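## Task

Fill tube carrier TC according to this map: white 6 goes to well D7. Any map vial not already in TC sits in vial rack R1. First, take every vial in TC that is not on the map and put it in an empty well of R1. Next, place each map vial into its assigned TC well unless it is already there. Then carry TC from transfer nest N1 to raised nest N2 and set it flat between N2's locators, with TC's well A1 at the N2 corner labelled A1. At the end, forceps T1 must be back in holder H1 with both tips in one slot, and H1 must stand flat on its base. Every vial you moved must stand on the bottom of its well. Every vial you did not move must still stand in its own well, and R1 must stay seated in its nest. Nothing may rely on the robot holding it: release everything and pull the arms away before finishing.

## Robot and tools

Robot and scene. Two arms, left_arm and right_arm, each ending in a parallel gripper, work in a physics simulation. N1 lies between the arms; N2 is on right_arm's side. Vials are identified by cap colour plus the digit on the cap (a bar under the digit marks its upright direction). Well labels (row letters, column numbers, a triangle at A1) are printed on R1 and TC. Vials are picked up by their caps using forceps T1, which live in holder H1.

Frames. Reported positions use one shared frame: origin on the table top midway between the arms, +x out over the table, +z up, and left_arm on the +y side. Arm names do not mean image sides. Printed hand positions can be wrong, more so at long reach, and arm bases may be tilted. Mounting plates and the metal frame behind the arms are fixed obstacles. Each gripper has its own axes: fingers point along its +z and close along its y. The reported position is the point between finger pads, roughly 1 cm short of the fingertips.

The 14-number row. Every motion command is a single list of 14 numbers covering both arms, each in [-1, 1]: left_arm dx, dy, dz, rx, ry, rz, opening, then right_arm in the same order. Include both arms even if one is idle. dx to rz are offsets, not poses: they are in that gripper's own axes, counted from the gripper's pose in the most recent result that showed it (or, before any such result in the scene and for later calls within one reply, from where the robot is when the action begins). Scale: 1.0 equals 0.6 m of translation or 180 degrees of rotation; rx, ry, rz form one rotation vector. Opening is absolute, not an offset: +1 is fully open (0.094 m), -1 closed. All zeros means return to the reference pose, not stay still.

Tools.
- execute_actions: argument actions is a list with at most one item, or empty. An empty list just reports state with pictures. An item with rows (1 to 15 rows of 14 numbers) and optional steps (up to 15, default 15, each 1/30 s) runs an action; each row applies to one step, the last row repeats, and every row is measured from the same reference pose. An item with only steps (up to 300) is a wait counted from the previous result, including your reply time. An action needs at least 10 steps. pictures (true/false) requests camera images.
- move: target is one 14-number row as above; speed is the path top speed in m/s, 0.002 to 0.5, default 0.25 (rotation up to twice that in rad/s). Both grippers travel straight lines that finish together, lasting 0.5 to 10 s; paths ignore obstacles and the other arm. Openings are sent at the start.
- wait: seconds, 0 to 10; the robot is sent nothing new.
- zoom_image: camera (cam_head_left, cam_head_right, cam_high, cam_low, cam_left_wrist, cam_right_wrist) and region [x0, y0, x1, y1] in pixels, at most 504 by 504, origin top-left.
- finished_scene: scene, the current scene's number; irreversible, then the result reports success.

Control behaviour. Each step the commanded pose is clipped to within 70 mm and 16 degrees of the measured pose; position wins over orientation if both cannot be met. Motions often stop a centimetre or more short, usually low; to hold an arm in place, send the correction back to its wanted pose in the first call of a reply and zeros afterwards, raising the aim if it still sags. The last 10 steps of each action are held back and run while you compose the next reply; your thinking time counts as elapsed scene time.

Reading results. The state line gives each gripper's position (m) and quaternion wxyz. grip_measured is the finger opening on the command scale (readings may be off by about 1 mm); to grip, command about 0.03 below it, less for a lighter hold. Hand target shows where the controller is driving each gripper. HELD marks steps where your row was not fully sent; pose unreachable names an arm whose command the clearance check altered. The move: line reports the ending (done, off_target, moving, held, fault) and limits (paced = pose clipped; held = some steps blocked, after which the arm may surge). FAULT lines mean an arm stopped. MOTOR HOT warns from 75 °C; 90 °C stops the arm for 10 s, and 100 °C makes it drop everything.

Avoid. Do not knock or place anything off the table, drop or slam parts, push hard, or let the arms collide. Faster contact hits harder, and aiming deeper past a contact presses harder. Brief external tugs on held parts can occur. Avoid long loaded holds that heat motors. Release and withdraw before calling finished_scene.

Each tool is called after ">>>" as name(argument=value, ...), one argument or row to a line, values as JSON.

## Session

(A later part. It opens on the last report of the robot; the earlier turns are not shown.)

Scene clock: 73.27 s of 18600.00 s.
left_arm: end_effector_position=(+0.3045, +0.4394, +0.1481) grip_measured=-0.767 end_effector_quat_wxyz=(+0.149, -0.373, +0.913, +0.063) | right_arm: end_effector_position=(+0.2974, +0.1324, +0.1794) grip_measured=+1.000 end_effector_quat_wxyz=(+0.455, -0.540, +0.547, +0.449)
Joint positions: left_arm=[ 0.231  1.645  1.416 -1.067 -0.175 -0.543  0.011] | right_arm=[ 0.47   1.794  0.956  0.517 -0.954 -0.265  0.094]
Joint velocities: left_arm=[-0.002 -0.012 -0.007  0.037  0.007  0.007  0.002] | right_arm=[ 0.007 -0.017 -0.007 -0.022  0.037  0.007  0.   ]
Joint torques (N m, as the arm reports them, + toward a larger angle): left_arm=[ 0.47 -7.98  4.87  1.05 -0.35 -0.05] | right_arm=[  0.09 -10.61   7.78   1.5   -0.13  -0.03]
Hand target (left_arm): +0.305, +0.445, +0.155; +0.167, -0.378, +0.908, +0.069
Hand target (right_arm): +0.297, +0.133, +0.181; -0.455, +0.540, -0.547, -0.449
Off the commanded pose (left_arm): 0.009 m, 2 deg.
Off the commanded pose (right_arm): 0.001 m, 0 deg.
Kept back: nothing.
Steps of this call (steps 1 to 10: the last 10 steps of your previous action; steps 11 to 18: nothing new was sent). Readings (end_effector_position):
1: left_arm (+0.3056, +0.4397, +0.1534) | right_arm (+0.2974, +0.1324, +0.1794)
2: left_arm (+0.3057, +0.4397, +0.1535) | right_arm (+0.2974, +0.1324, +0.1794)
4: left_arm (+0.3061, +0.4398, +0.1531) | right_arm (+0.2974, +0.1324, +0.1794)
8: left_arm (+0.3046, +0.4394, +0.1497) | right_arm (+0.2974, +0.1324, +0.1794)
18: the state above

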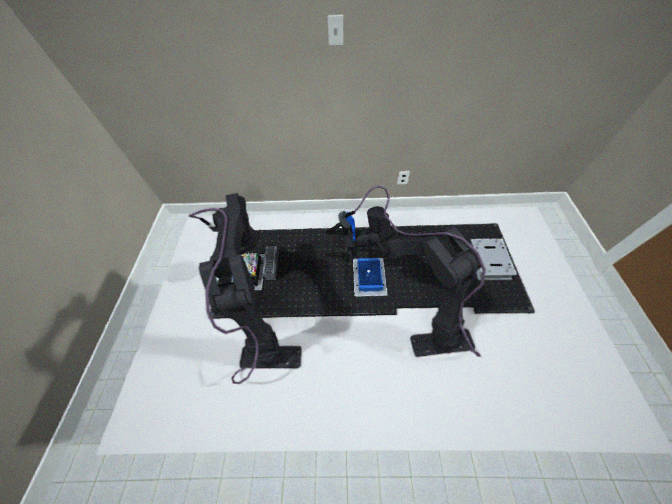

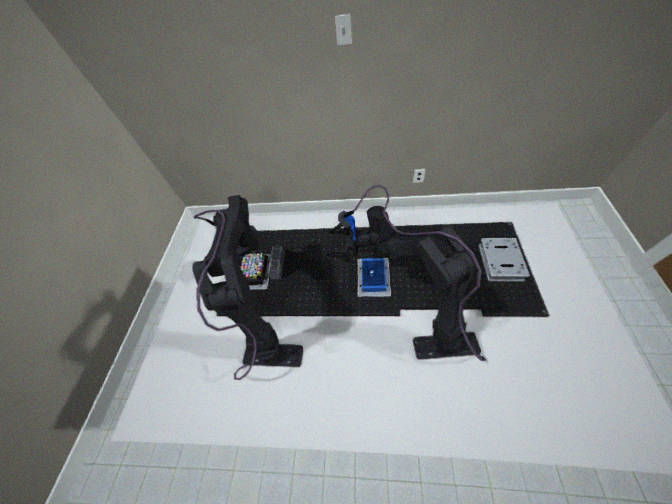

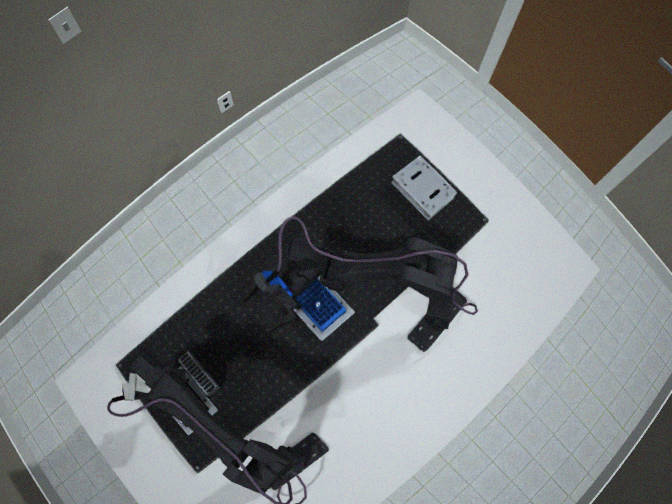

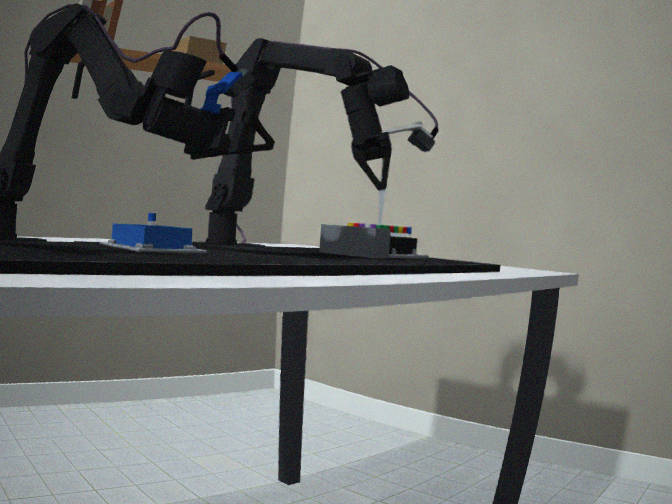

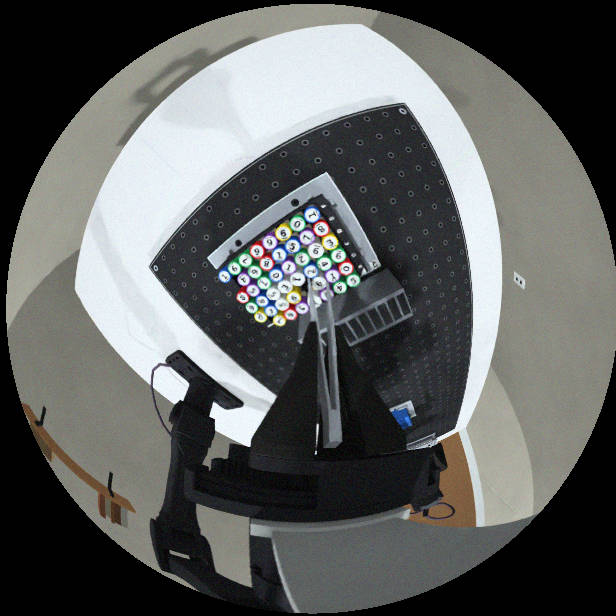

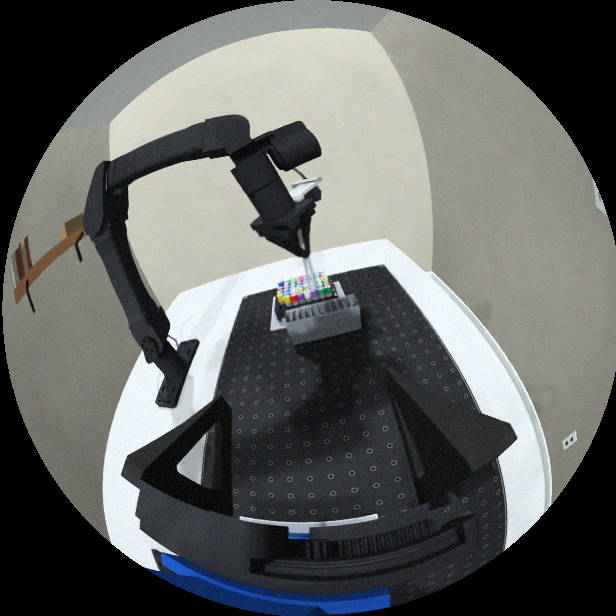

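>>> execute_actions(
  actions=[
    {"rows": [[-0.0107,0.0058,-0.0084,0,-0.013,-0.004,-0.772,-0.002,0,0,0,0,0,1],[-0.0107,0.0058,-0.0084,0,-0.013,-0.004,-0.779,-0.002,0,0,0,0,0,1],[-0.0107,0.0058,-0.0084,0,-0.013,-0.004,-0.786,-0.002,0,0,0,0,0,1],[-0.0107,0.0058,-0.0084,0,-0.013,-0.004,-0.793,-0.002,0,0,0,0,0,1],[-0.0107,0.0058,-0.0084,0,-0.013,-0.004,-0.80,-0.002,0,0,0,0,0,1],[-0.0107,0.0058,-0.0084,0,-0.013,-0.004,-0.807,-0.002,0,0,0,0,0,1],[-0.0107,0.0058,-0.0084,0,-0.013,-0.004,-0.814,-0.002,0,0,0,0,0,1],[-0.0107,0.0058,-0.0084,0,-0.013,-0.004,-0.821,-0.002,0,0,0,0,0,1],[-0.0107,0.0058,-0.0084,0,-0.013,-0.004,-0.828,-0.002,0,0,0,0,0,1],[-0.0107,0.0058,-0.0084,0,-0.013,-0.004,-0.835,-0.002,0,0,0,0,0,1],[-0.0107,0.0058,-0.0084,0,-0.013,-0.004,-0.84,-0.002,0,0,0,0,0,1]], "steps": 12},
  ],
)

>>> execute_actions(
  actions=[
    {"steps": 18},
  ],
  pictures=true,
)

>>> zoom_image(
  camera="cam_left_wrist",
  region=[275, 235, 365, 325],
)

Scene clock: 74.73 s of 18600.00 s.
left_arm: end_effector_position=(+0.3048, +0.4396, +0.1482) grip_measured=-0.774 end_effector_quat_wxyz=(+0.149, -0.374, +0.913, +0.063) | right_arm: end_effector_position=(+0.2974, +0.1324, +0.1794) grip_measured=+1.000 end_effector_quat_wxyz=(+0.455, -0.540, +0.547, +0.449)
Joint positions: left_arm=[ 0.231  1.645  1.416 -1.066 -0.176 -0.543  0.011] | right_arm=[ 0.47   1.794  0.956  0.517 -0.954 -0.265  0.094]
Joint velocities: left_arm=[ 0.007 -0.002 -0.012 -0.066 -0.022  0.007 -0.004] | right_arm=[-0.002 -0.012 -0.017  0.051 -0.007  0.022  0.   ]
Joint torques (N m, as the arm reports them, + toward a larger angle): left_arm=[ 0.49 -7.87  4.93  1.05 -0.34 -0.04] | right_arm=[  0.07 -10.61   7.76   1.51  -0.13  -0.03]
Steps of this call (steps 1 to 42: nothing new was sent; steps 43 to 44: the first 2 steps of this action). Readings (end_effector_position):
43: left_arm (+0.3048, +0.4395, +0.1482) | right_arm (+0.2974, +0.1324, +0.1794)
44: the state above

Scene clock: 75.33 s of 18600.00 s.
left_arm: end_effector_position=(+0.3048, +0.4396, +0.1482) grip_measured=-0.833 end_effector_quat_wxyz=(+0.149, -0.374, +0.913, +0.063) | right_arm: end_effector_position=(+0.2974, +0.1324, +0.1794) grip_measured=+1.000 end_effector_quat_wxyz=(+0.455, -0.540, +0.547, +0.449)
Joint positions: left_arm=[ 0.231  1.645  1.416 -1.066 -0.176 -0.543  0.008] | right_arm=[ 0.47   1.794  0.956  0.517 -0.954 -0.265  0.094]
Joint velocities: left_arm=[-0.007 -0.012  0.002 -0.051 -0.022 -0.066  0.   ] | right_arm=[-0.002  0.007 -0.007 -0.051 -0.022 -0.037  0.   ]
Joint torques (N m, as the arm reports them, + toward a larger angle): left_arm=[ 0.47 -8.    4.91  1.05 -0.35 -0.05] | right_arm=[  0.1  -10.64   7.76   1.52  -0.13  -0.04]
Hand target (left_arm): +0.305, +0.445, +0.155; +0.167, -0.378, +0.908, +0.070
Hand target (right_arm): +0.297, +0.133, +0.181; -0.455, +0.540, -0.547, -0.449
Off the commanded pose (left_arm): 0.009 m, 2 deg.
Off the commanded pose (right_arm): 0.001 m, 0 deg.
Kept back: nothing.
Steps of this call (steps 1 to 10: the last 10 steps of your previous action; steps 11 to 18: nothing new was sent). Readings (end_effector_position):
1: left_arm (+0.3048, +0.4396, +0.1482) | right_arm (+0.2974, +0.1324, +0.1794)
2: left_arm (+0.3048, +0.4396, +0.1482) | right_arm (+0.2974, +0.1324, +0.1794)
4: left_arm (+0.3048, +0.4396, +0.1482) | right_arm (+0.2974, +0.1324, +0.1794)
8: left_arm (+0.3048, +0.4396, +0.1482) | right_arm (+0.2974, +0.1324, +0.1794)
18: the state above

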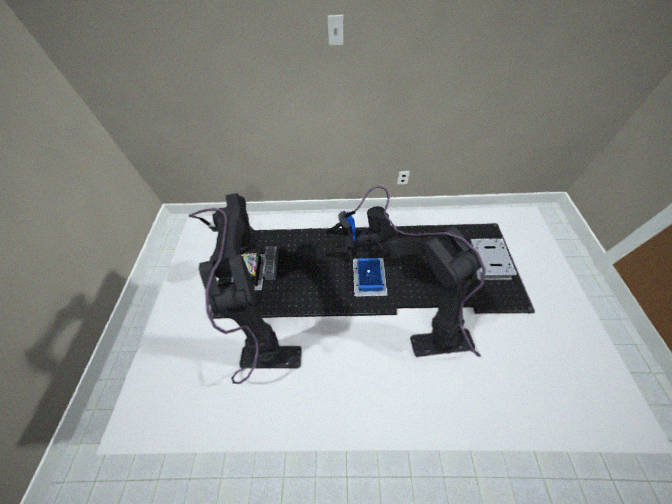

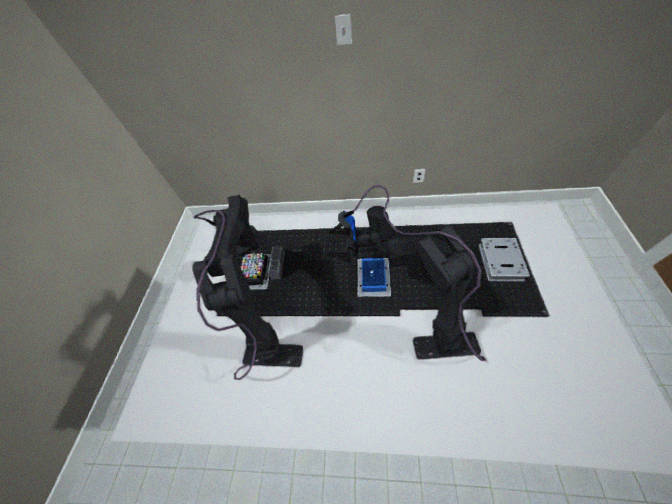

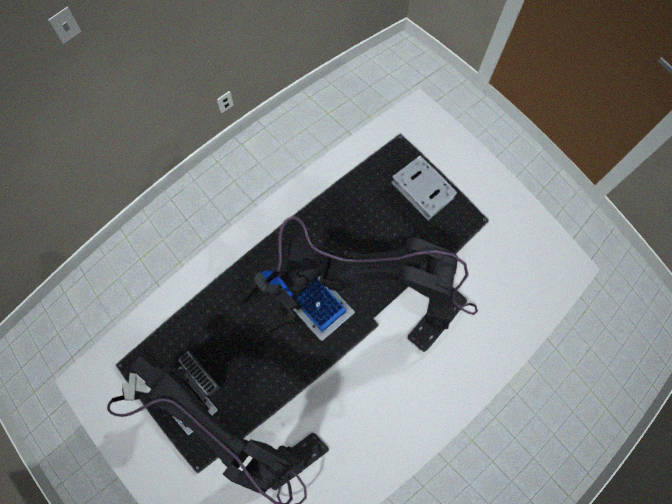

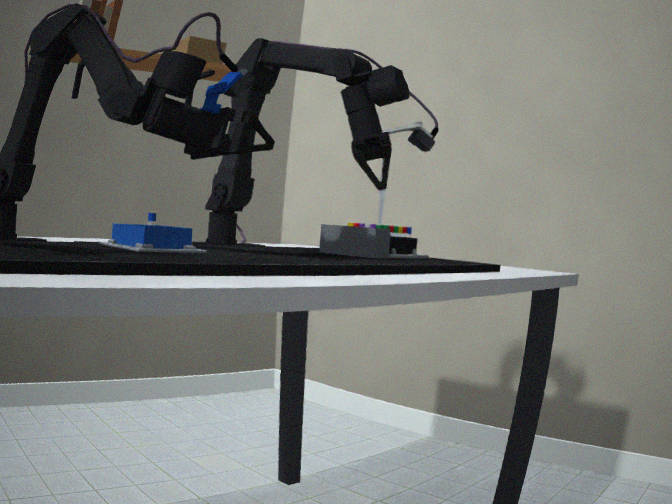

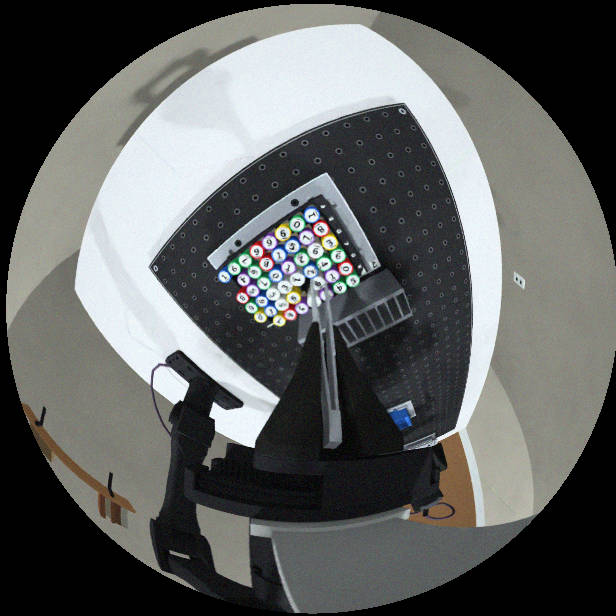

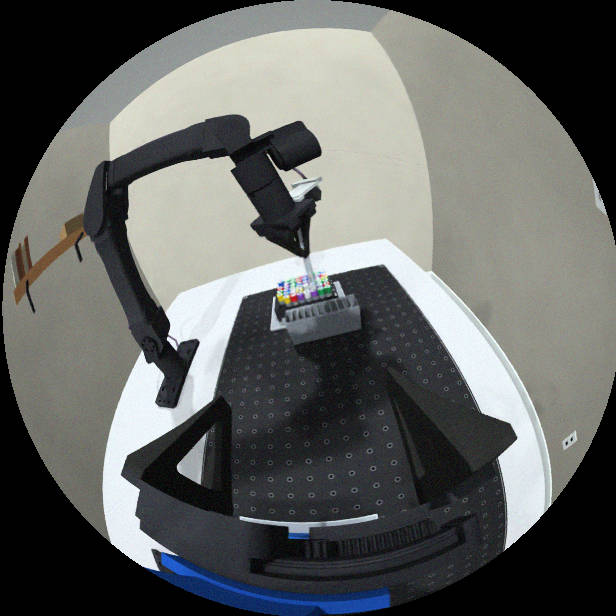

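Region (275, 235, 365, 325) of cam_left_wrist's 616x616 image, scaled by 5.600, with more detail than that image has.

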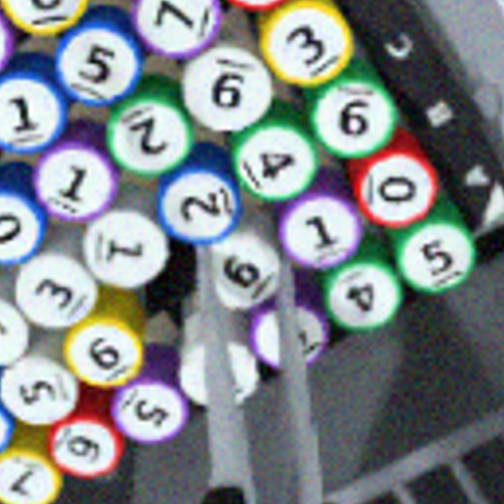

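>>> execute_actions(
  actions=[
    {"rows": [[-0.0106,0.0059,-0.0100,0,-0.0125,-0.004,-0.845,-0.002,0,0,0,0,0,1],[-0.0112,0.0059,-0.0116,0,-0.0125,-0.004,-0.85,-0.002,0,0,0,0,0,1],[-0.0117,0.0059,-0.0131,0,-0.0125,-0.004,-0.855,-0.002,0,0,0,0,0,1],[-0.0122,0.0059,-0.0147,0,-0.0125,-0.004,-0.855,-0.002,0,0,0,0,0,1],[-0.0128,0.0059,-0.0163,0,-0.0125,-0.004,-0.855,-0.002,0,0,0,0,0,1],[-0.0133,0.0059,-0.0179,0,-0.0125,-0.004,-0.855,-0.002,0,0,0,0,0,1],[-0.0138,0.0059,-0.0195,0,-0.0125,-0.004,-0.855,-0.002,0,0,0,0,0,1],[-0.0143,0.0059,-0.0210,0,-0.0125,-0.004,-0.855,-0.002,0,0,0,0,0,1],[-0.0149,0.0059,-0.0226,0,-0.0125,-0.004,-0.855,-0.002,0,0,0,0,0,1],[-0.0154,0.0059,-0.0242,0,-0.0125,-0.004,-0.855,-0.002,0,0,0,0,0,1],[-0.0159,0.0059,-0.0258,0,-0.0125,-0.004,-0.855,-0.002,0,0,0,0,0,1],[-0.0165,0.0059,-0.0274,0,-0.0125,-0.004,-0.855,-0.002,0,0,0,0,0,1],[-0.0170,0.0059,-0.0289,0,-0.0125,-0.004,-0.855,-0.002,0,0,0,0,0,1],[-0.0175,0.0059,-0.0305,0,-0.0125,-0.004,-0.855,-0.002,0,0,0,0,0,1],[-0.0181,0.0059,-0.0321,0,-0.0125,-0.004,-0.855,-0.002,0,0,0,0,0,1]], "steps": 15},
  ],
)

>>> execute_actions(
  actions=[
    {"steps": 18},
  ],
)

Scene clock: 77.03 s of 18600.00 s.
left_arm: end_effector_position=(+0.3048, +0.4396, +0.1482) grip_measured=-0.845 end_effector_quat_wxyz=(+0.149, -0.374, +0.913, +0.063) | right_arm: end_effector_position=(+0.2974, +0.1324, +0.1794) grip_measured=+1.000 end_effector_quat_wxyz=(+0.455, -0.540, +0.547, +0.449)
Joint positions: left_arm=[ 0.231  1.645  1.416 -1.066 -0.176 -0.543  0.007] | right_arm=[ 0.47   1.794  0.956  0.517 -0.954 -0.265  0.094]
Joint velocities: left_arm=[ 0.012  0.002 -0.022 -0.066  0.022 -0.007  0.001] | right_arm=[-0.007 -0.007 -0.002 -0.066  0.037  0.007  0.   ]
Joint torques (N m, as the arm reports them, + toward a larger angle): left_arm=[ 0.51 -7.91  6.47  0.85 -0.33 -0.04] | right_arm=[  0.08 -10.63   7.68   1.51  -0.13  -0.02]
Steps of this call (steps 1 to 46: nothing new was sent; steps 47 to 51: the first 5 steps of this action). Readings (end_effector_position):
47: left_arm (+0.3048, +0.4396, +0.1482) | right_arm (+0.2974, +0.1324, +0.1794)
48: left_arm (+0.3048, +0.4396, +0.1482) | right_arm (+0.2974, +0.1324, +0.1794)
50: left_arm (+0.3048, +0.4396, +0.1482) | right_arm (+0.2974, +0.1324, +0.1794)
51: the state above

Scene clock: 77.63 s of 18600.00 s.
left_arm: end_effector_position=(+0.3049, +0.4396, +0.1530) grip_measured=-0.845 end_effector_quat_wxyz=(+0.150, -0.374, +0.913, +0.063) | right_arm: end_effector_position=(+0.2974, +0.1324, +0.1794) grip_measured=+1.000 end_effector_quat_wxyz=(+0.455, -0.540, +0.547, +0.449)
Joint positions: left_arm=[ 0.231  1.645  1.434 -1.084 -0.176 -0.543  0.007] | right_arm=[ 0.47   1.794  0.956  0.517 -0.954 -0.265  0.094]
Joint velocities: left_arm=[ 0.012 -0.012  0.007 -0.051 -0.007 -0.007  0.001] | right_arm=[ 0.002 -0.007  0.017 -0.051 -0.051 -0.022  0.   ]
Joint torques (N m, as the arm reports them, + toward a larger angle): left_arm=[ 0.5  -7.9   8.    0.68 -0.34 -0.04] | right_arm=[  0.12 -10.61   7.74   1.5   -0.13  -0.03]
Hand target (left_arm): +0.305, +0.445, +0.169; +0.168, -0.378, +0.908, +0.069
Hand target (right_arm): +0.297, +0.133, +0.181; -0.455, +0.540, -0.547, -0.449
Off the commanded pose (left_arm): 0.018 m, 2 deg.
Off the commanded pose (right_arm): 0.001 m, 0 deg.
Kept back: nothing.
Steps of this call (steps 1 to 10: the last 10 steps of your previous action; steps 11 to 18: nothing new was sent). Readings (end_effector_position):
1: left_arm (+0.3048, +0.4396, +0.1482) | right_arm (+0.2974, +0.1324, +0.1794)
2: left_arm (+0.3048, +0.4396, +0.1482) | right_arm (+0.2974, +0.1324, +0.1794)
4: left_arm (+0.3048, +0.4396, +0.1482) | right_arm (+0.2974, +0.1324, +0.1794)
8: left_arm (+0.3045, +0.4395, +0.1484) | right_arm (+0.2974, +0.1324, +0.1794)
18: the state above

>>> execute_actions(
  actions=[
    {"rows": [[-0.0159,0.006,-0.0260,0,-0.0125,-0.004,-0.855,-0.002,0,0,0,0,0,1],[-0.0163,0.006,-0.0273,0,-0.0125,-0.004,-0.855,-0.002,0,0,0,0,0,1],[-0.0168,0.006,-0.0287,0,-0.0125,-0.004,-0.855,-0.002,0,0,0,0,0,1],[-0.0172,0.006,-0.0301,0,-0.0125,-0.004,-0.855,-0.002,0,0,0,0,0,1],[-0.0177,0.006,-0.0314,0,-0.0125,-0.004,-0.855,-0.002,0,0,0,0,0,1],[-0.0182,0.006,-0.0328,0,-0.0125,-0.004,-0.855,-0.002,0,0,0,0,0,1],[-0.0186,0.006,-0.0342,0,-0.0125,-0.004,-0.855,-0.002,0,0,0,0,0,1],[-0.0191,0.006,-0.0356,0,-0.0125,-0.004,-0.855,-0.002,0,0,0,0,0,1],[-0.0195,0.006,-0.0369,0,-0.0125,-0.004,-0.855,-0.002,0,0,0,0,0,1],[-0.0200,0.006,-0.0383,0,-0.0125,-0.004,-0.855,-0.002,0,0,0,0,0,1],[-0.0205,0.006,-0.0397,0,-0.0125,-0.004,-0.855,-0.002,0,0,0,0,0,1],[-0.0209,0.006,-0.0410,0,-0.0125,-0.004,-0.855,-0.002,0,0,0,0,0,1],[-0.0214,0.006,-0.0424,0,-0.0125,-0.004,-0.855,-0.002,0,0,0,0,0,1],[-0.0218,0.006,-0.0438,0,-0.0125,-0.004,-0.855,-0.002,0,0,0,0,0,1],[-0.0223,0.006,-0.0451,0,-0.0125,-0.004,-0.855,-0.002,0,0,0,0,0,1]], "steps": 15},
  ],
)

>>> execute_actions(
  actions=[
    {"steps": 16},
  ],
  pictures=true,
)

>>> zoom_image(
  camera="cam_low",
  region=[335, 165, 435, 265],
)

Scene clock: 78.80 s of 18600.00 s.
left_arm: end_effector_position=(+0.3046, +0.4395, +0.1548) grip_measured=-0.845 end_effector_quat_wxyz=(+0.149, -0.374, +0.913, +0.063) | right_arm: end_effector_position=(+0.2974, +0.1324, +0.1794) grip_measured=+1.000 end_effector_quat_wxyz=(+0.455, -0.540, +0.547, +0.449)
Joint positions: left_arm=[ 0.231  1.645  1.442 -1.093 -0.176 -0.543  0.007] | right_arm=[ 0.47   1.794  0.956  0.517 -0.954 -0.265  0.094]
Joint velocities: left_arm=[ 0.007  0.002  0.125 -0.081  0.007 -0.095 -0.   ] | right_arm=[ 0.007 -0.002 -0.007  0.022  0.007  0.022  0.   ]
Joint torques (N m, as the arm reports them, + toward a larger angle): left_arm=[ 0.48 -7.89  8.34  0.74 -0.33 -0.04] | right_arm=[  0.08 -10.66   7.72   1.51  -0.12  -0.03]
Steps of this call (steps 1 to 30: nothing new was sent; steps 31 to 35: the first 5 steps of this action). Readings (end_effector_position):
31: left_arm (+0.3047, +0.4395, +0.1529) | right_arm (+0.2974, +0.1324, +0.1794)
32: left_arm (+0.3046, +0.4395, +0.1529) | right_arm (+0.2974, +0.1324, +0.1794)
34: left_arm (+0.3045, +0.4395, +0.1538) | right_arm (+0.2974, +0.1324, +0.1794)
35: the state above

Scene clock: 79.33 s of 18600.00 s.
left_arm: end_effector_position=(+0.3051, +0.4396, +0.1674) grip_measured=-0.845 end_effector_quat_wxyz=(+0.152, -0.374, +0.913, +0.062) | right_arm: end_effector_position=(+0.2974, +0.1324, +0.1794) grip_measured=+1.000 end_effector_quat_wxyz=(+0.455, -0.540, +0.547, +0.449)
Joint positions: left_arm=[ 0.231  1.645  1.49  -1.136 -0.176 -0.543  0.007] | right_arm=[ 0.47   1.794  0.956  0.517 -0.954 -0.265  0.094]
Joint velocities: left_arm=[-0.007 -0.007 -0.002 -0.095 -0.037  0.007 -0.001] | right_arm=[ 0.022 -0.022 -0.017  0.022  0.007 -0.095  0.   ]
Joint torques (N m, as the arm reports them, + toward a larger angle): left_arm=[ 0.51 -7.47  8.09  0.72 -0.34 -0.04] | right_arm=[  0.12 -10.7    7.73   1.51  -0.12  -0.03]
Hand target (left_arm): +0.305, +0.445, +0.183; +0.168, -0.378, +0.908, +0.069
Hand target (right_arm): +0.297, +0.133, +0.181; -0.455, +0.540, -0.547, -0.449
Off the commanded pose (left_arm): 0.016 m, 2 deg.
Off the commanded pose (right_arm): 0.001 m, 0 deg.
Kept back: nothing.
Steps of this call (steps 1 to 10: the last 10 steps of your previous action; steps 11 to 16: nothing new was sent). Readings (end_effector_position):
1: left_arm (+0.3050, +0.4396, +0.1562) | right_arm (+0.2974, +0.1324, +0.1794)
2: left_arm (+0.3054, +0.4397, +0.1575) | right_arm (+0.2974, +0.1324, +0.1794)
4: left_arm (+0.3058, +0.4398, +0.1598) | right_arm (+0.2974, +0.1324, +0.1794)
8: left_arm (+0.3056, +0.4397, +0.1637) | right_arm (+0.2974, +0.1324, +0.1794)
16: the state above

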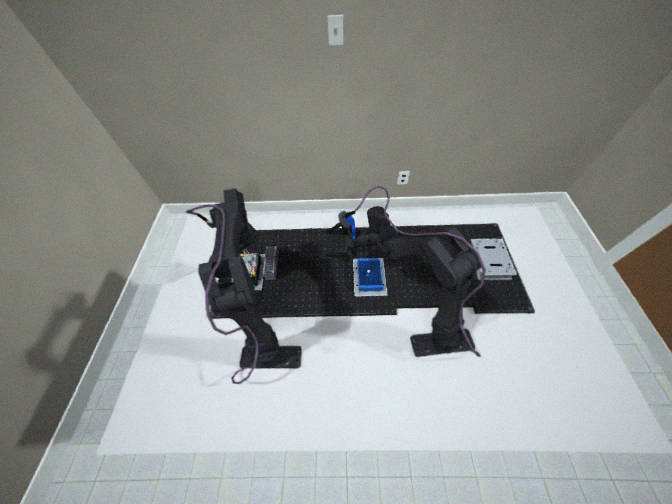

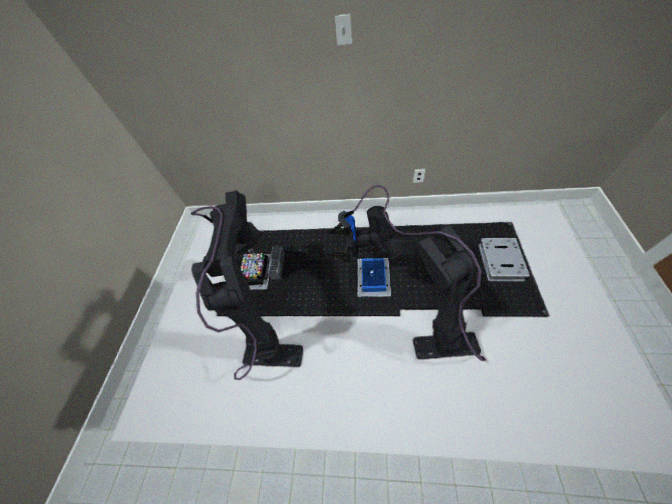

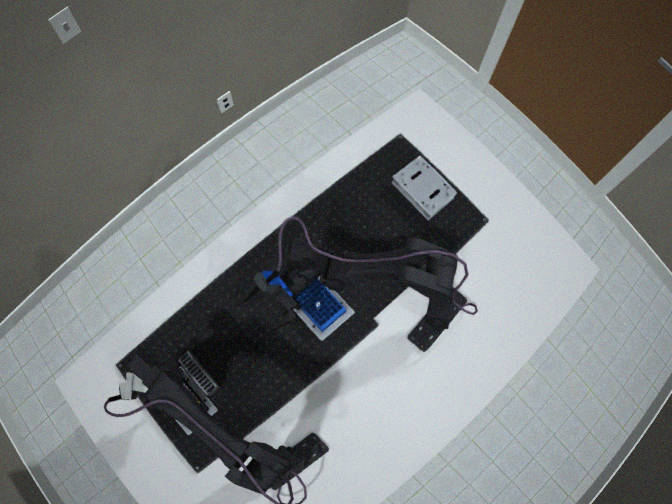

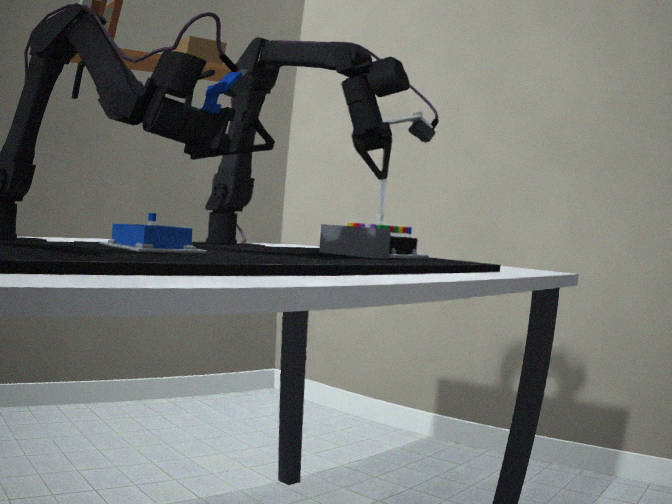

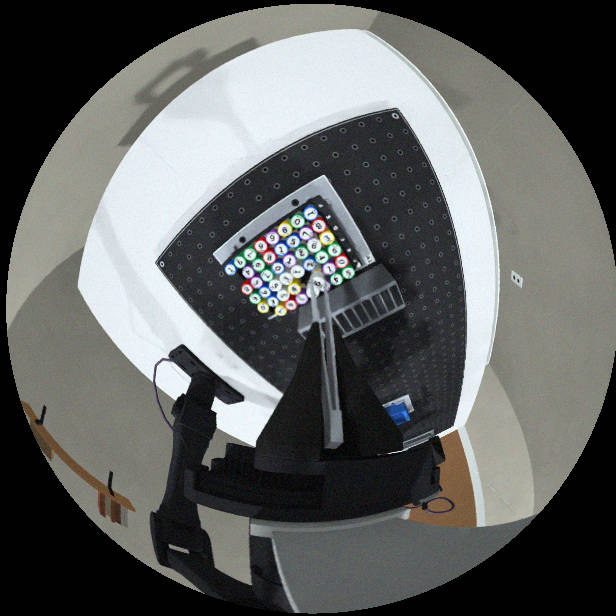

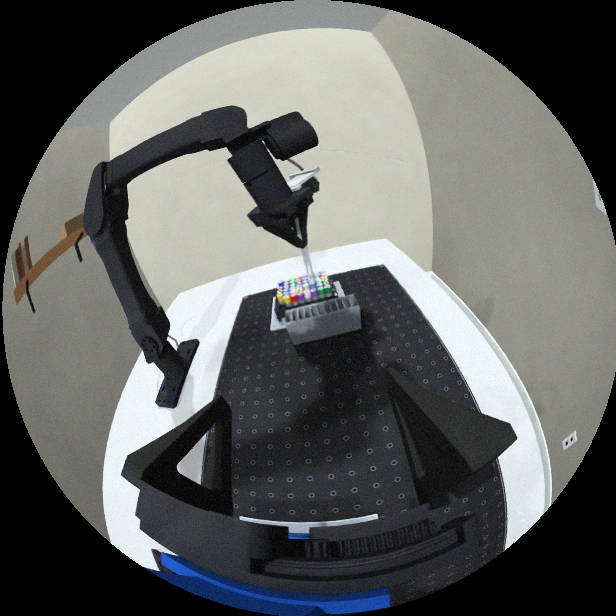

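Region (335, 165, 435, 265) of cam_low's 672x504 image, scaled by 5.040, with more detail than that image has.

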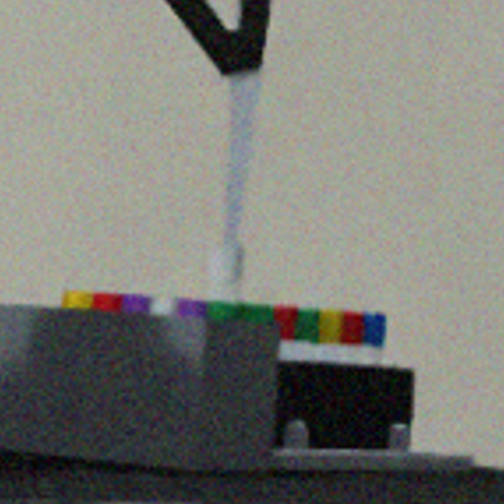

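>>> execute_actions(
  actions=[
    {"rows": [[-0.0150,0.0062,-0.0242,0,-0.011,-0.004,-0.855,-0.002,0,0,0,0,0,1],[-0.0155,0.0062,-0.0259,0,-0.011,-0.004,-0.855,-0.002,0,0,0,0,0,1],[-0.0161,0.0062,-0.0276,0,-0.011,-0.004,-0.855,-0.002,0,0,0,0,0,1],[-0.0167,0.0062,-0.0292,0,-0.011,-0.004,-0.855,-0.002,0,0,0,0,0,1],[-0.0172,0.0062,-0.0309,0,-0.011,-0.004,-0.855,-0.002,0,0,0,0,0,1],[-0.0178,0.0062,-0.0326,0,-0.011,-0.004,-0.855,-0.002,0,0,0,0,0,1],[-0.0184,0.0062,-0.0343,0,-0.011,-0.004,-0.855,-0.002,0,0,0,0,0,1],[-0.0189,0.0062,-0.0360,0,-0.011,-0.004,-0.855,-0.002,0,0,0,0,0,1],[-0.0195,0.0062,-0.0377,0,-0.011,-0.004,-0.855,-0.002,0,0,0,0,0,1],[-0.0201,0.0062,-0.0394,0,-0.011,-0.004,-0.855,-0.002,0,0,0,0,0,1],[-0.0206,0.0062,-0.0410,0,-0.011,-0.004,-0.855,-0.002,0,0,0,0,0,1],[-0.0212,0.0062,-0.0427,0,-0.011,-0.004,-0.855,-0.002,0,0,0,0,0,1],[-0.0218,0.0062,-0.0444,0,-0.011,-0.004,-0.855,-0.002,0,0,0,0,0,1],[-0.0223,0.0062,-0.0461,0,-0.011,-0.004,-0.855,-0.002,0,0,0,0,0,1],[-0.0229,0.0062,-0.0478,0,-0.011,-0.004,-0.855,-0.002,0,0,0,0,0,1]], "steps": 15},
  ],
)

>>> execute_actions(
  actions=[
    {"rows": [[-0.0160,0.0062,-0.0275,0,-0.011,-0.004,-0.855,-0.002,0,0,0,0,0,1],[-0.0166,0.0062,-0.0292,0,-0.011,-0.004,-0.855,-0.002,0,0,0,0,0,1],[-0.0172,0.0062,-0.0309,0,-0.011,-0.004,-0.855,-0.002,0,0,0,0,0,1],[-0.0178,0.0062,-0.0326,0,-0.011,-0.004,-0.855,-0.002,0,0,0,0,0,1],[-0.0184,0.0062,-0.0343,0,-0.011,-0.004,-0.855,-0.002,0,0,0,0,0,1],[-0.0189,0.0062,-0.0360,0,-0.011,-0.004,-0.855,-0.002,0,0,0,0,0,1],[-0.0195,0.0062,-0.0377,0,-0.011,-0.004,-0.855,-0.002,0,0,0,0,0,1],[-0.0201,0.0062,-0.0394,0,-0.011,-0.004,-0.855,-0.002,0,0,0,0,0,1],[-0.0206,0.0062,-0.0410,0,-0.011,-0.004,-0.855,-0.002,0,0,0,0,0,1],[-0.0212,0.0062,-0.0427,0,-0.011,-0.004,-0.855,-0.002,0,0,0,0,0,1],[-0.0218,0.0062,-0.0444,0,-0.011,-0.004,-0.855,-0.002,0,0,0,0,0,1],[-0.0223,0.0062,-0.0461,0,-0.011,-0.004,-0.855,-0.002,0,0,0,0,0,1],[-0.0229,0.0062,-0.0478,0,-0.011,-0.004,-0.855,-0.002,0,0,0,0,0,1],[-0.0235,0.0062,-0.0495,0,-0.011,-0.004,-0.855,-0.002,0,0,0,0,0,1],[-0.0240,0.0062,-0.0512,0,-0.011,-0.004,-0.855,-0.002,0,0,0,0,0,1]], "steps": 15},
  ],
)

>>> execute_actions(
  actions=[
    {"steps": 16},
  ],
  pictures=true,
)

>>> zoom_image(
  camera="cam_low",
  region=[335, 145, 435, 245],
)

Scene clock: 83.13 s of 18600.00 s.
left_arm: end_effector_position=(+0.3048, +0.4396, +0.1707) grip_measured=-0.845 end_effector_quat_wxyz=(+0.152, -0.374, +0.913, +0.062) | right_arm: end_effector_position=(+0.2974, +0.1324, +0.1794) grip_measured=+1.000 end_effector_quat_wxyz=(+0.455, -0.540, +0.547, +0.449)
Joint positions: left_arm=[ 0.231  1.645  1.504 -1.149 -0.176 -0.543  0.007] | right_arm=[ 0.47   1.794  0.956  0.517 -0.954 -0.265  0.094]
Joint velocities: left_arm=[-0.017  0.002  0.173 -0.139  0.007  0.022  0.001] | right_arm=[ 0.002 -0.007  0.007 -0.066  0.037  0.051  0.   ]
Joint torques (N m, as the arm reports them, + toward a larger angle): left_arm=[ 0.64 -7.36  8.14  0.79 -0.3  -0.02] | right_arm=[  0.07 -10.68   7.7    1.5   -0.12  -0.03]
Steps of this call (steps 1 to 90: nothing new was sent; then 0.63 s passed at rest; steps 91 to 95: the first 5 steps of this action). Readings (end_effector_position):
91: left_arm (+0.3048, +0.4396, +0.1673) | right_arm (+0.2974, +0.1324, +0.1794)
92: left_arm (+0.3046, +0.4395, +0.1675) | right_arm (+0.2974, +0.1324, +0.1794)
94: left_arm (+0.3045, +0.4395, +0.1693) | right_arm (+0.2974, +0.1324, +0.1794)
95: the state above

Scene clock: 83.63 s of 18600.00 s.
left_arm: end_effector_position=(+0.3063, +0.4399, +0.1924) grip_measured=-0.845 end_effector_quat_wxyz=(+0.161, -0.374, +0.911, +0.061) | right_arm: end_effector_position=(+0.2974, +0.1324, +0.1794) grip_measured=+1.000 end_effector_quat_wxyz=(+0.455, -0.540, +0.547, +0.449)
Joint positions: left_arm=[ 0.231  1.645  1.585 -1.212 -0.176 -0.543  0.007] | right_arm=[ 0.47   1.794  0.956  0.517 -0.954 -0.265  0.094]
Joint velocities: left_arm=[ 0.007 -0.007  0.178 -0.168  0.081 -0.11   0.001] | right_arm=[-0.012 -0.012 -0.012 -0.051 -0.051  0.022  0.   ]
Joint torques (N m, as the arm reports them, + toward a larger angle): left_arm=[ 0.69 -7.01  8.01  0.86 -0.31 -0.01] | right_arm=[  0.08 -10.62   7.75   1.49  -0.13  -0.03]
Off your previous action's commanded pose (left_arm): 0.015 m, 2 deg at its last step (step 10 of this call).
Off your previous action's commanded pose (right_arm): 0.001 m, 0 deg at its last step (step 10 of this call).
Steps of this call (steps 1 to 10: the last 10 steps of your previous action; steps 11 to 15: the first 5 steps of this action, its rows measured from where the robot was after step 10). Readings (end_effector_position):
10: left_arm (+0.3059, +0.4398, +0.1847) | right_arm (+0.2974, +0.1324, +0.1794)
11: left_arm (+0.3059, +0.4398, +0.1861) | right_arm (+0.2974, +0.1324, +0.1794)
12: left_arm (+0.3060, +0.4398, +0.1876) | right_arm (+0.2974, +0.1324, +0.1794)
14: left_arm (+0.3063, +0.4399, +0.1909) | right_arm (+0.2974, +0.1324, +0.1794)
15: the state above

Scene clock: 84.17 s of 18600.00 s.
left_arm: end_effector_position=(+0.3071, +0.4400, +0.2103) grip_measured=-0.845 end_effector_quat_wxyz=(+0.170, -0.374, +0.910, +0.059) | right_arm: end_effector_position=(+0.2974, +0.1324, +0.1794) grip_measured=+1.000 end_effector_quat_wxyz=(+0.455, -0.540, +0.547, +0.449)
Joint positions: left_arm=[ 0.231  1.645  1.652 -1.26  -0.176 -0.543  0.007] | right_arm=[ 0.47   1.794  0.956  0.517 -0.954 -0.265  0.094]
Joint velocities: left_arm=[-0.042 -0.007 -0.007 -0.051 -0.081 -0.051 -0.001] | right_arm=[-0.022  0.007 -0.007 -0.022 -0.022 -0.007  0.   ]
Joint torques (N m, as the arm reports them, + toward a larger angle): left_arm=[ 0.67 -6.07  7.8   0.78 -0.31  0.  ] | right_arm=[  0.15 -10.68   7.76   1.5   -0.13  -0.03]
Hand target (left_arm): +0.305, +0.445, +0.218; +0.174, -0.378, +0.907, +0.067
Hand target (right_arm): +0.297, +0.133, +0.181; -0.455, +0.540, -0.547, -0.449
Off the commanded pose (left_arm): 0.010 m, 1 deg.
Off the commanded pose (right_arm): 0.001 m, 0 deg.
Kept back: nothing.
Steps of this call (steps 1 to 10: the last 10 steps of your previous action; steps 11 to 16: nothing new was sent). Readings (end_effector_position):
1: left_arm (+0.3062, +0.4399, +0.1938) | right_arm (+0.2974, +0.1324, +0.1794)
2: left_arm (+0.3062, +0.4399, +0.1953) | right_arm (+0.2974, +0.1324, +0.1794)
4: left_arm (+0.3064, +0.4399, +0.1982) | right_arm (+0.2974, +0.1324, +0.1794)
8: left_arm (+0.3075, +0.4401, +0.2046) | right_arm (+0.2974, +0.1324, +0.1794)
16: the state above

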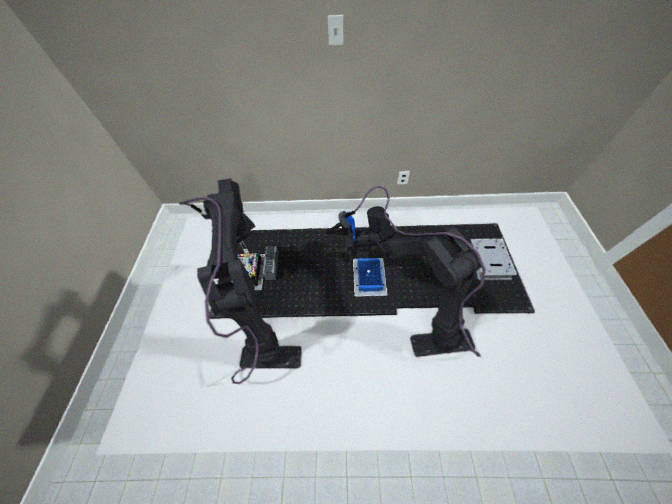

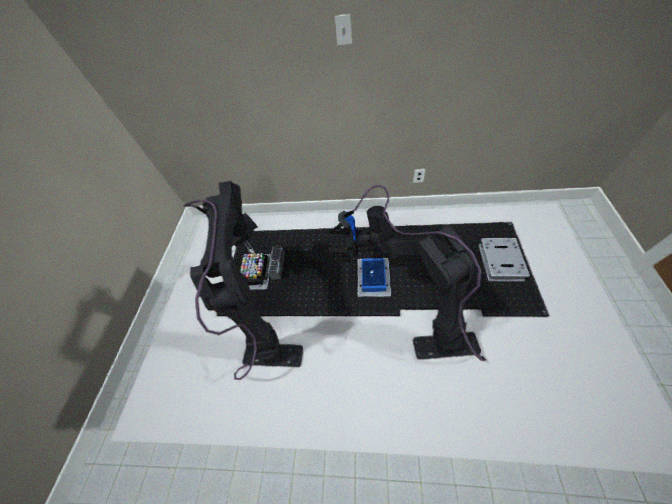

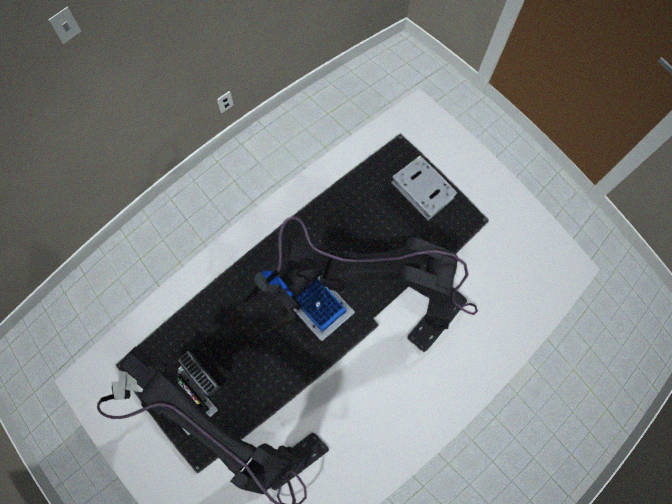

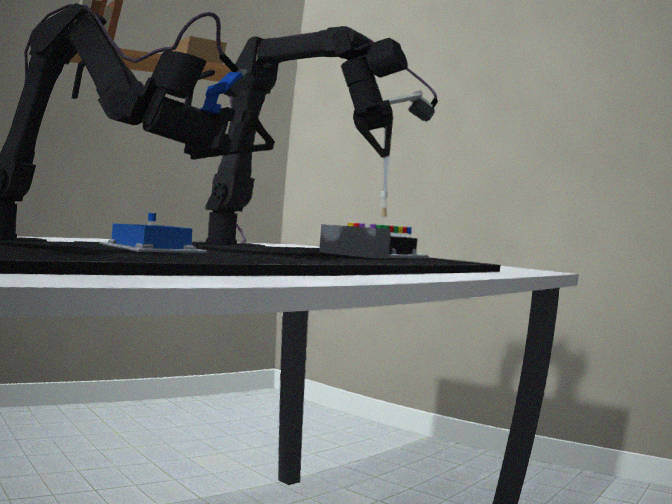

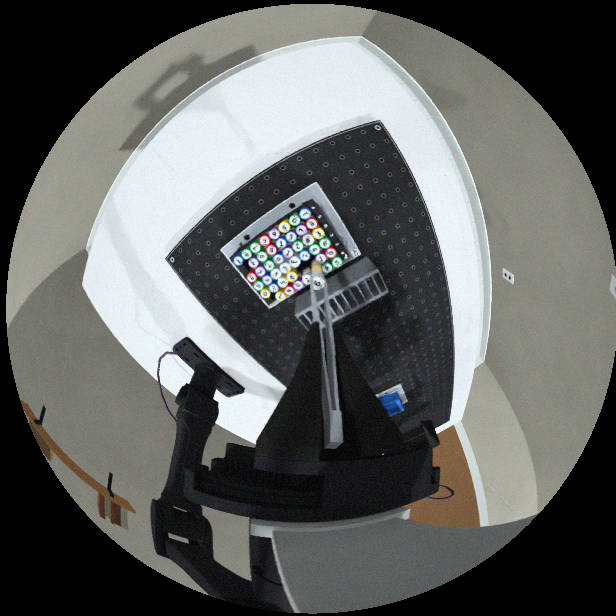

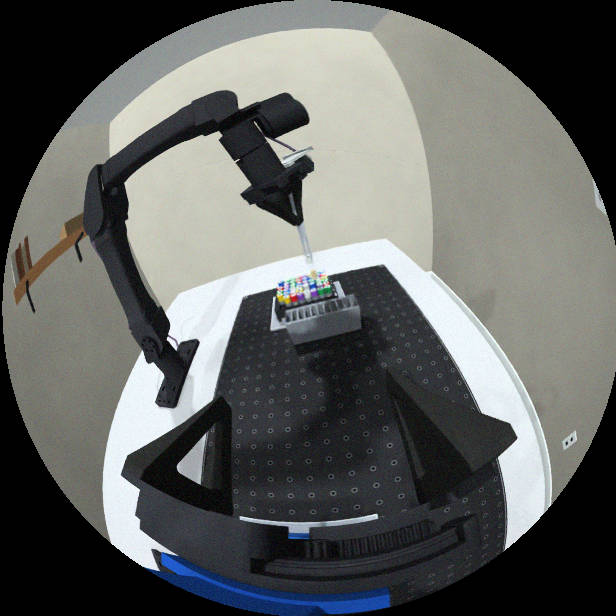

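Region (335, 145, 435, 245) of cam_low's 672x504 image, scaled by 5.040, with more detail than that image has.

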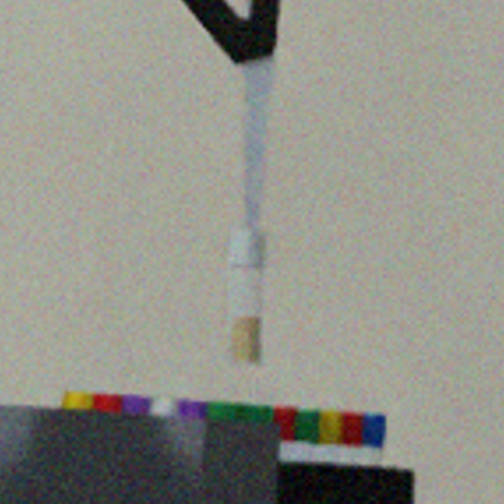

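>>> move(
  target=[0.577,-0.392,-0.218,0.1865,0.0058,0.5082,-0.855,0.100,0.282,-0.370,0.218,0,0.040,1],
  speed=0.3,
)

Scene clock: 91.07 s of 18600.00 s.
left_arm: end_effector_position=(+0.2146, +0.0162, +0.2127) grip_measured=-0.845 end_effector_quat_wxyz=(+0.162, +0.433, +0.883, -0.075) | right_arm: end_effector_position=(+0.1338, -0.0946, +0.1600) grip_measured=+1.000 end_effector_quat_wxyz=(+0.530, -0.368, +0.704, +0.297)
Joint positions: left_arm=[-0.879  1.787  1.824 -1.249 -0.004  0.012  0.007] | right_arm=[-0.173  0.016  0.262 -0.751 -0.998 -0.406  0.094]
Joint velocities: left_arm=[-0.002 -0.012 -0.002 -0.022 -0.022 -0.022 -0.   ] | right_arm=[-0.027  0.012  0.002  0.037 -0.007 -0.037  0.   ]
Joint torques (N m, as the arm reports them, + toward a larger angle): left_arm=[-0.13 -7.07  8.03  0.91  0.15  0.08] | right_arm=[-0.82  0.91  5.73  1.27 -0.33 -0.1 ]
Hand target (left_arm): +0.214, +0.012, +0.221; +0.168, +0.438, +0.879, -0.082
Hand target (right_arm): +0.131, -0.094, +0.152; +0.526, -0.368, +0.704, +0.303
Off the commanded pose (left_arm): 0.008 m, 1 deg.
Off the commanded pose (right_arm): 0.009 m, 9 deg.
joint sent to its limit (right arm) — the command would take joint 2 (shoulder) past its lower limit, so that joint was sent only as far as its limit.
Kept back: nothing.
move: off_target (right_arm)

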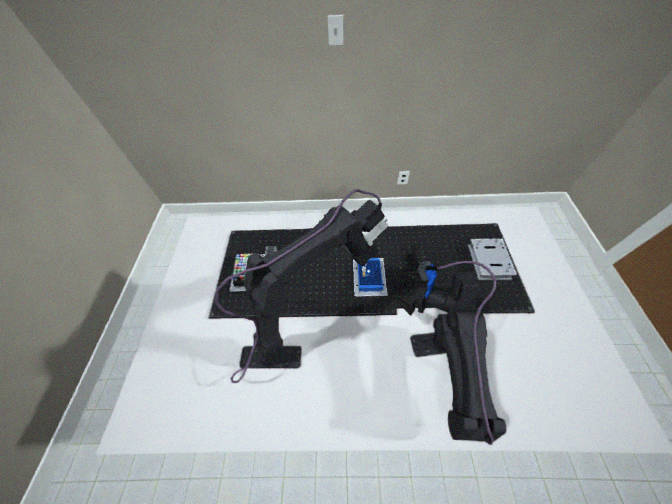

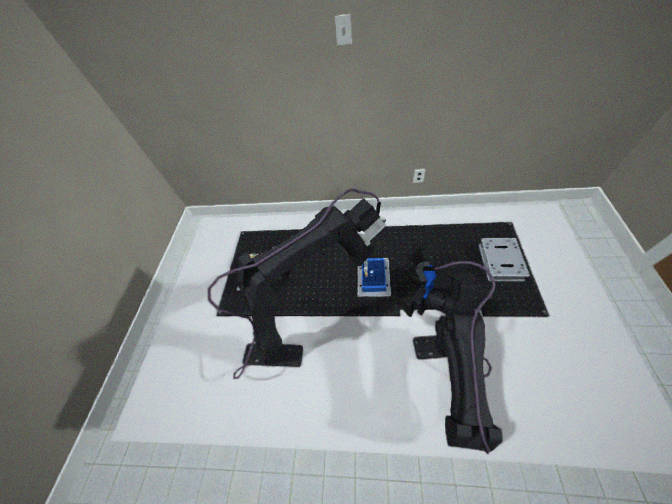

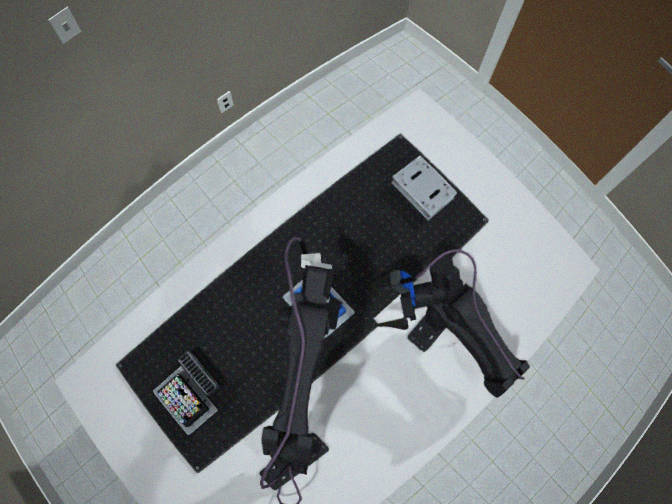

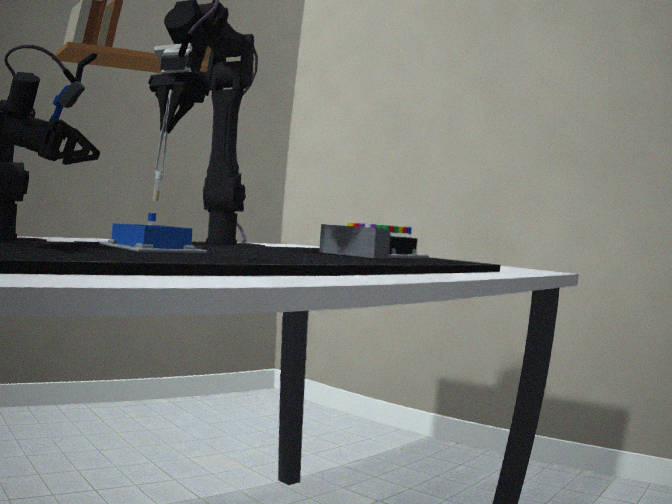

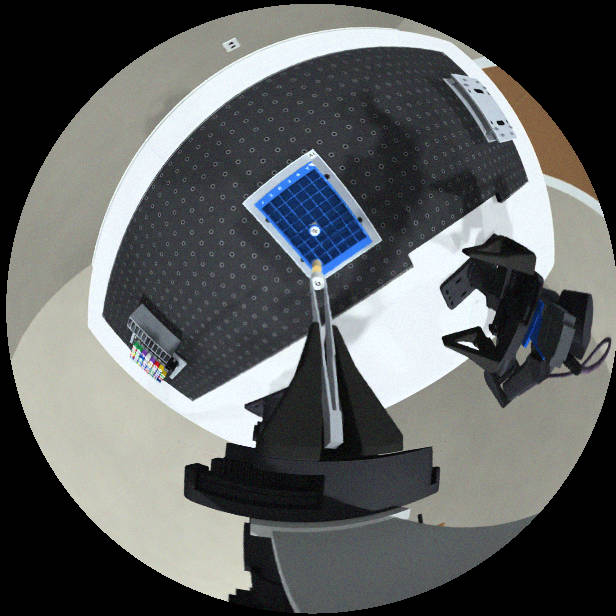

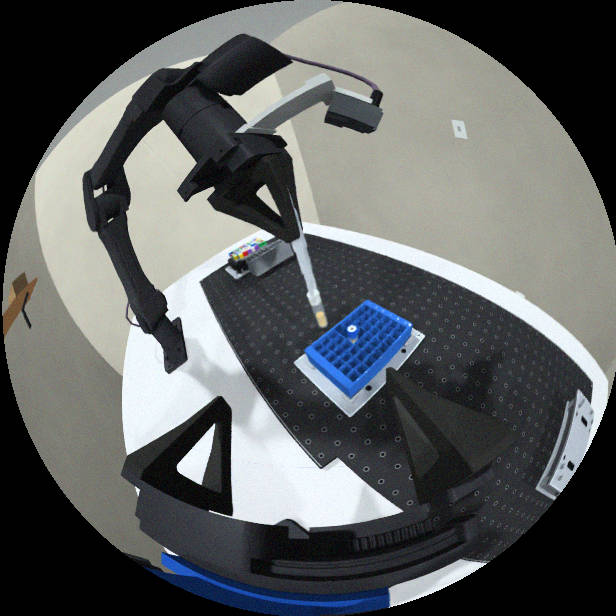

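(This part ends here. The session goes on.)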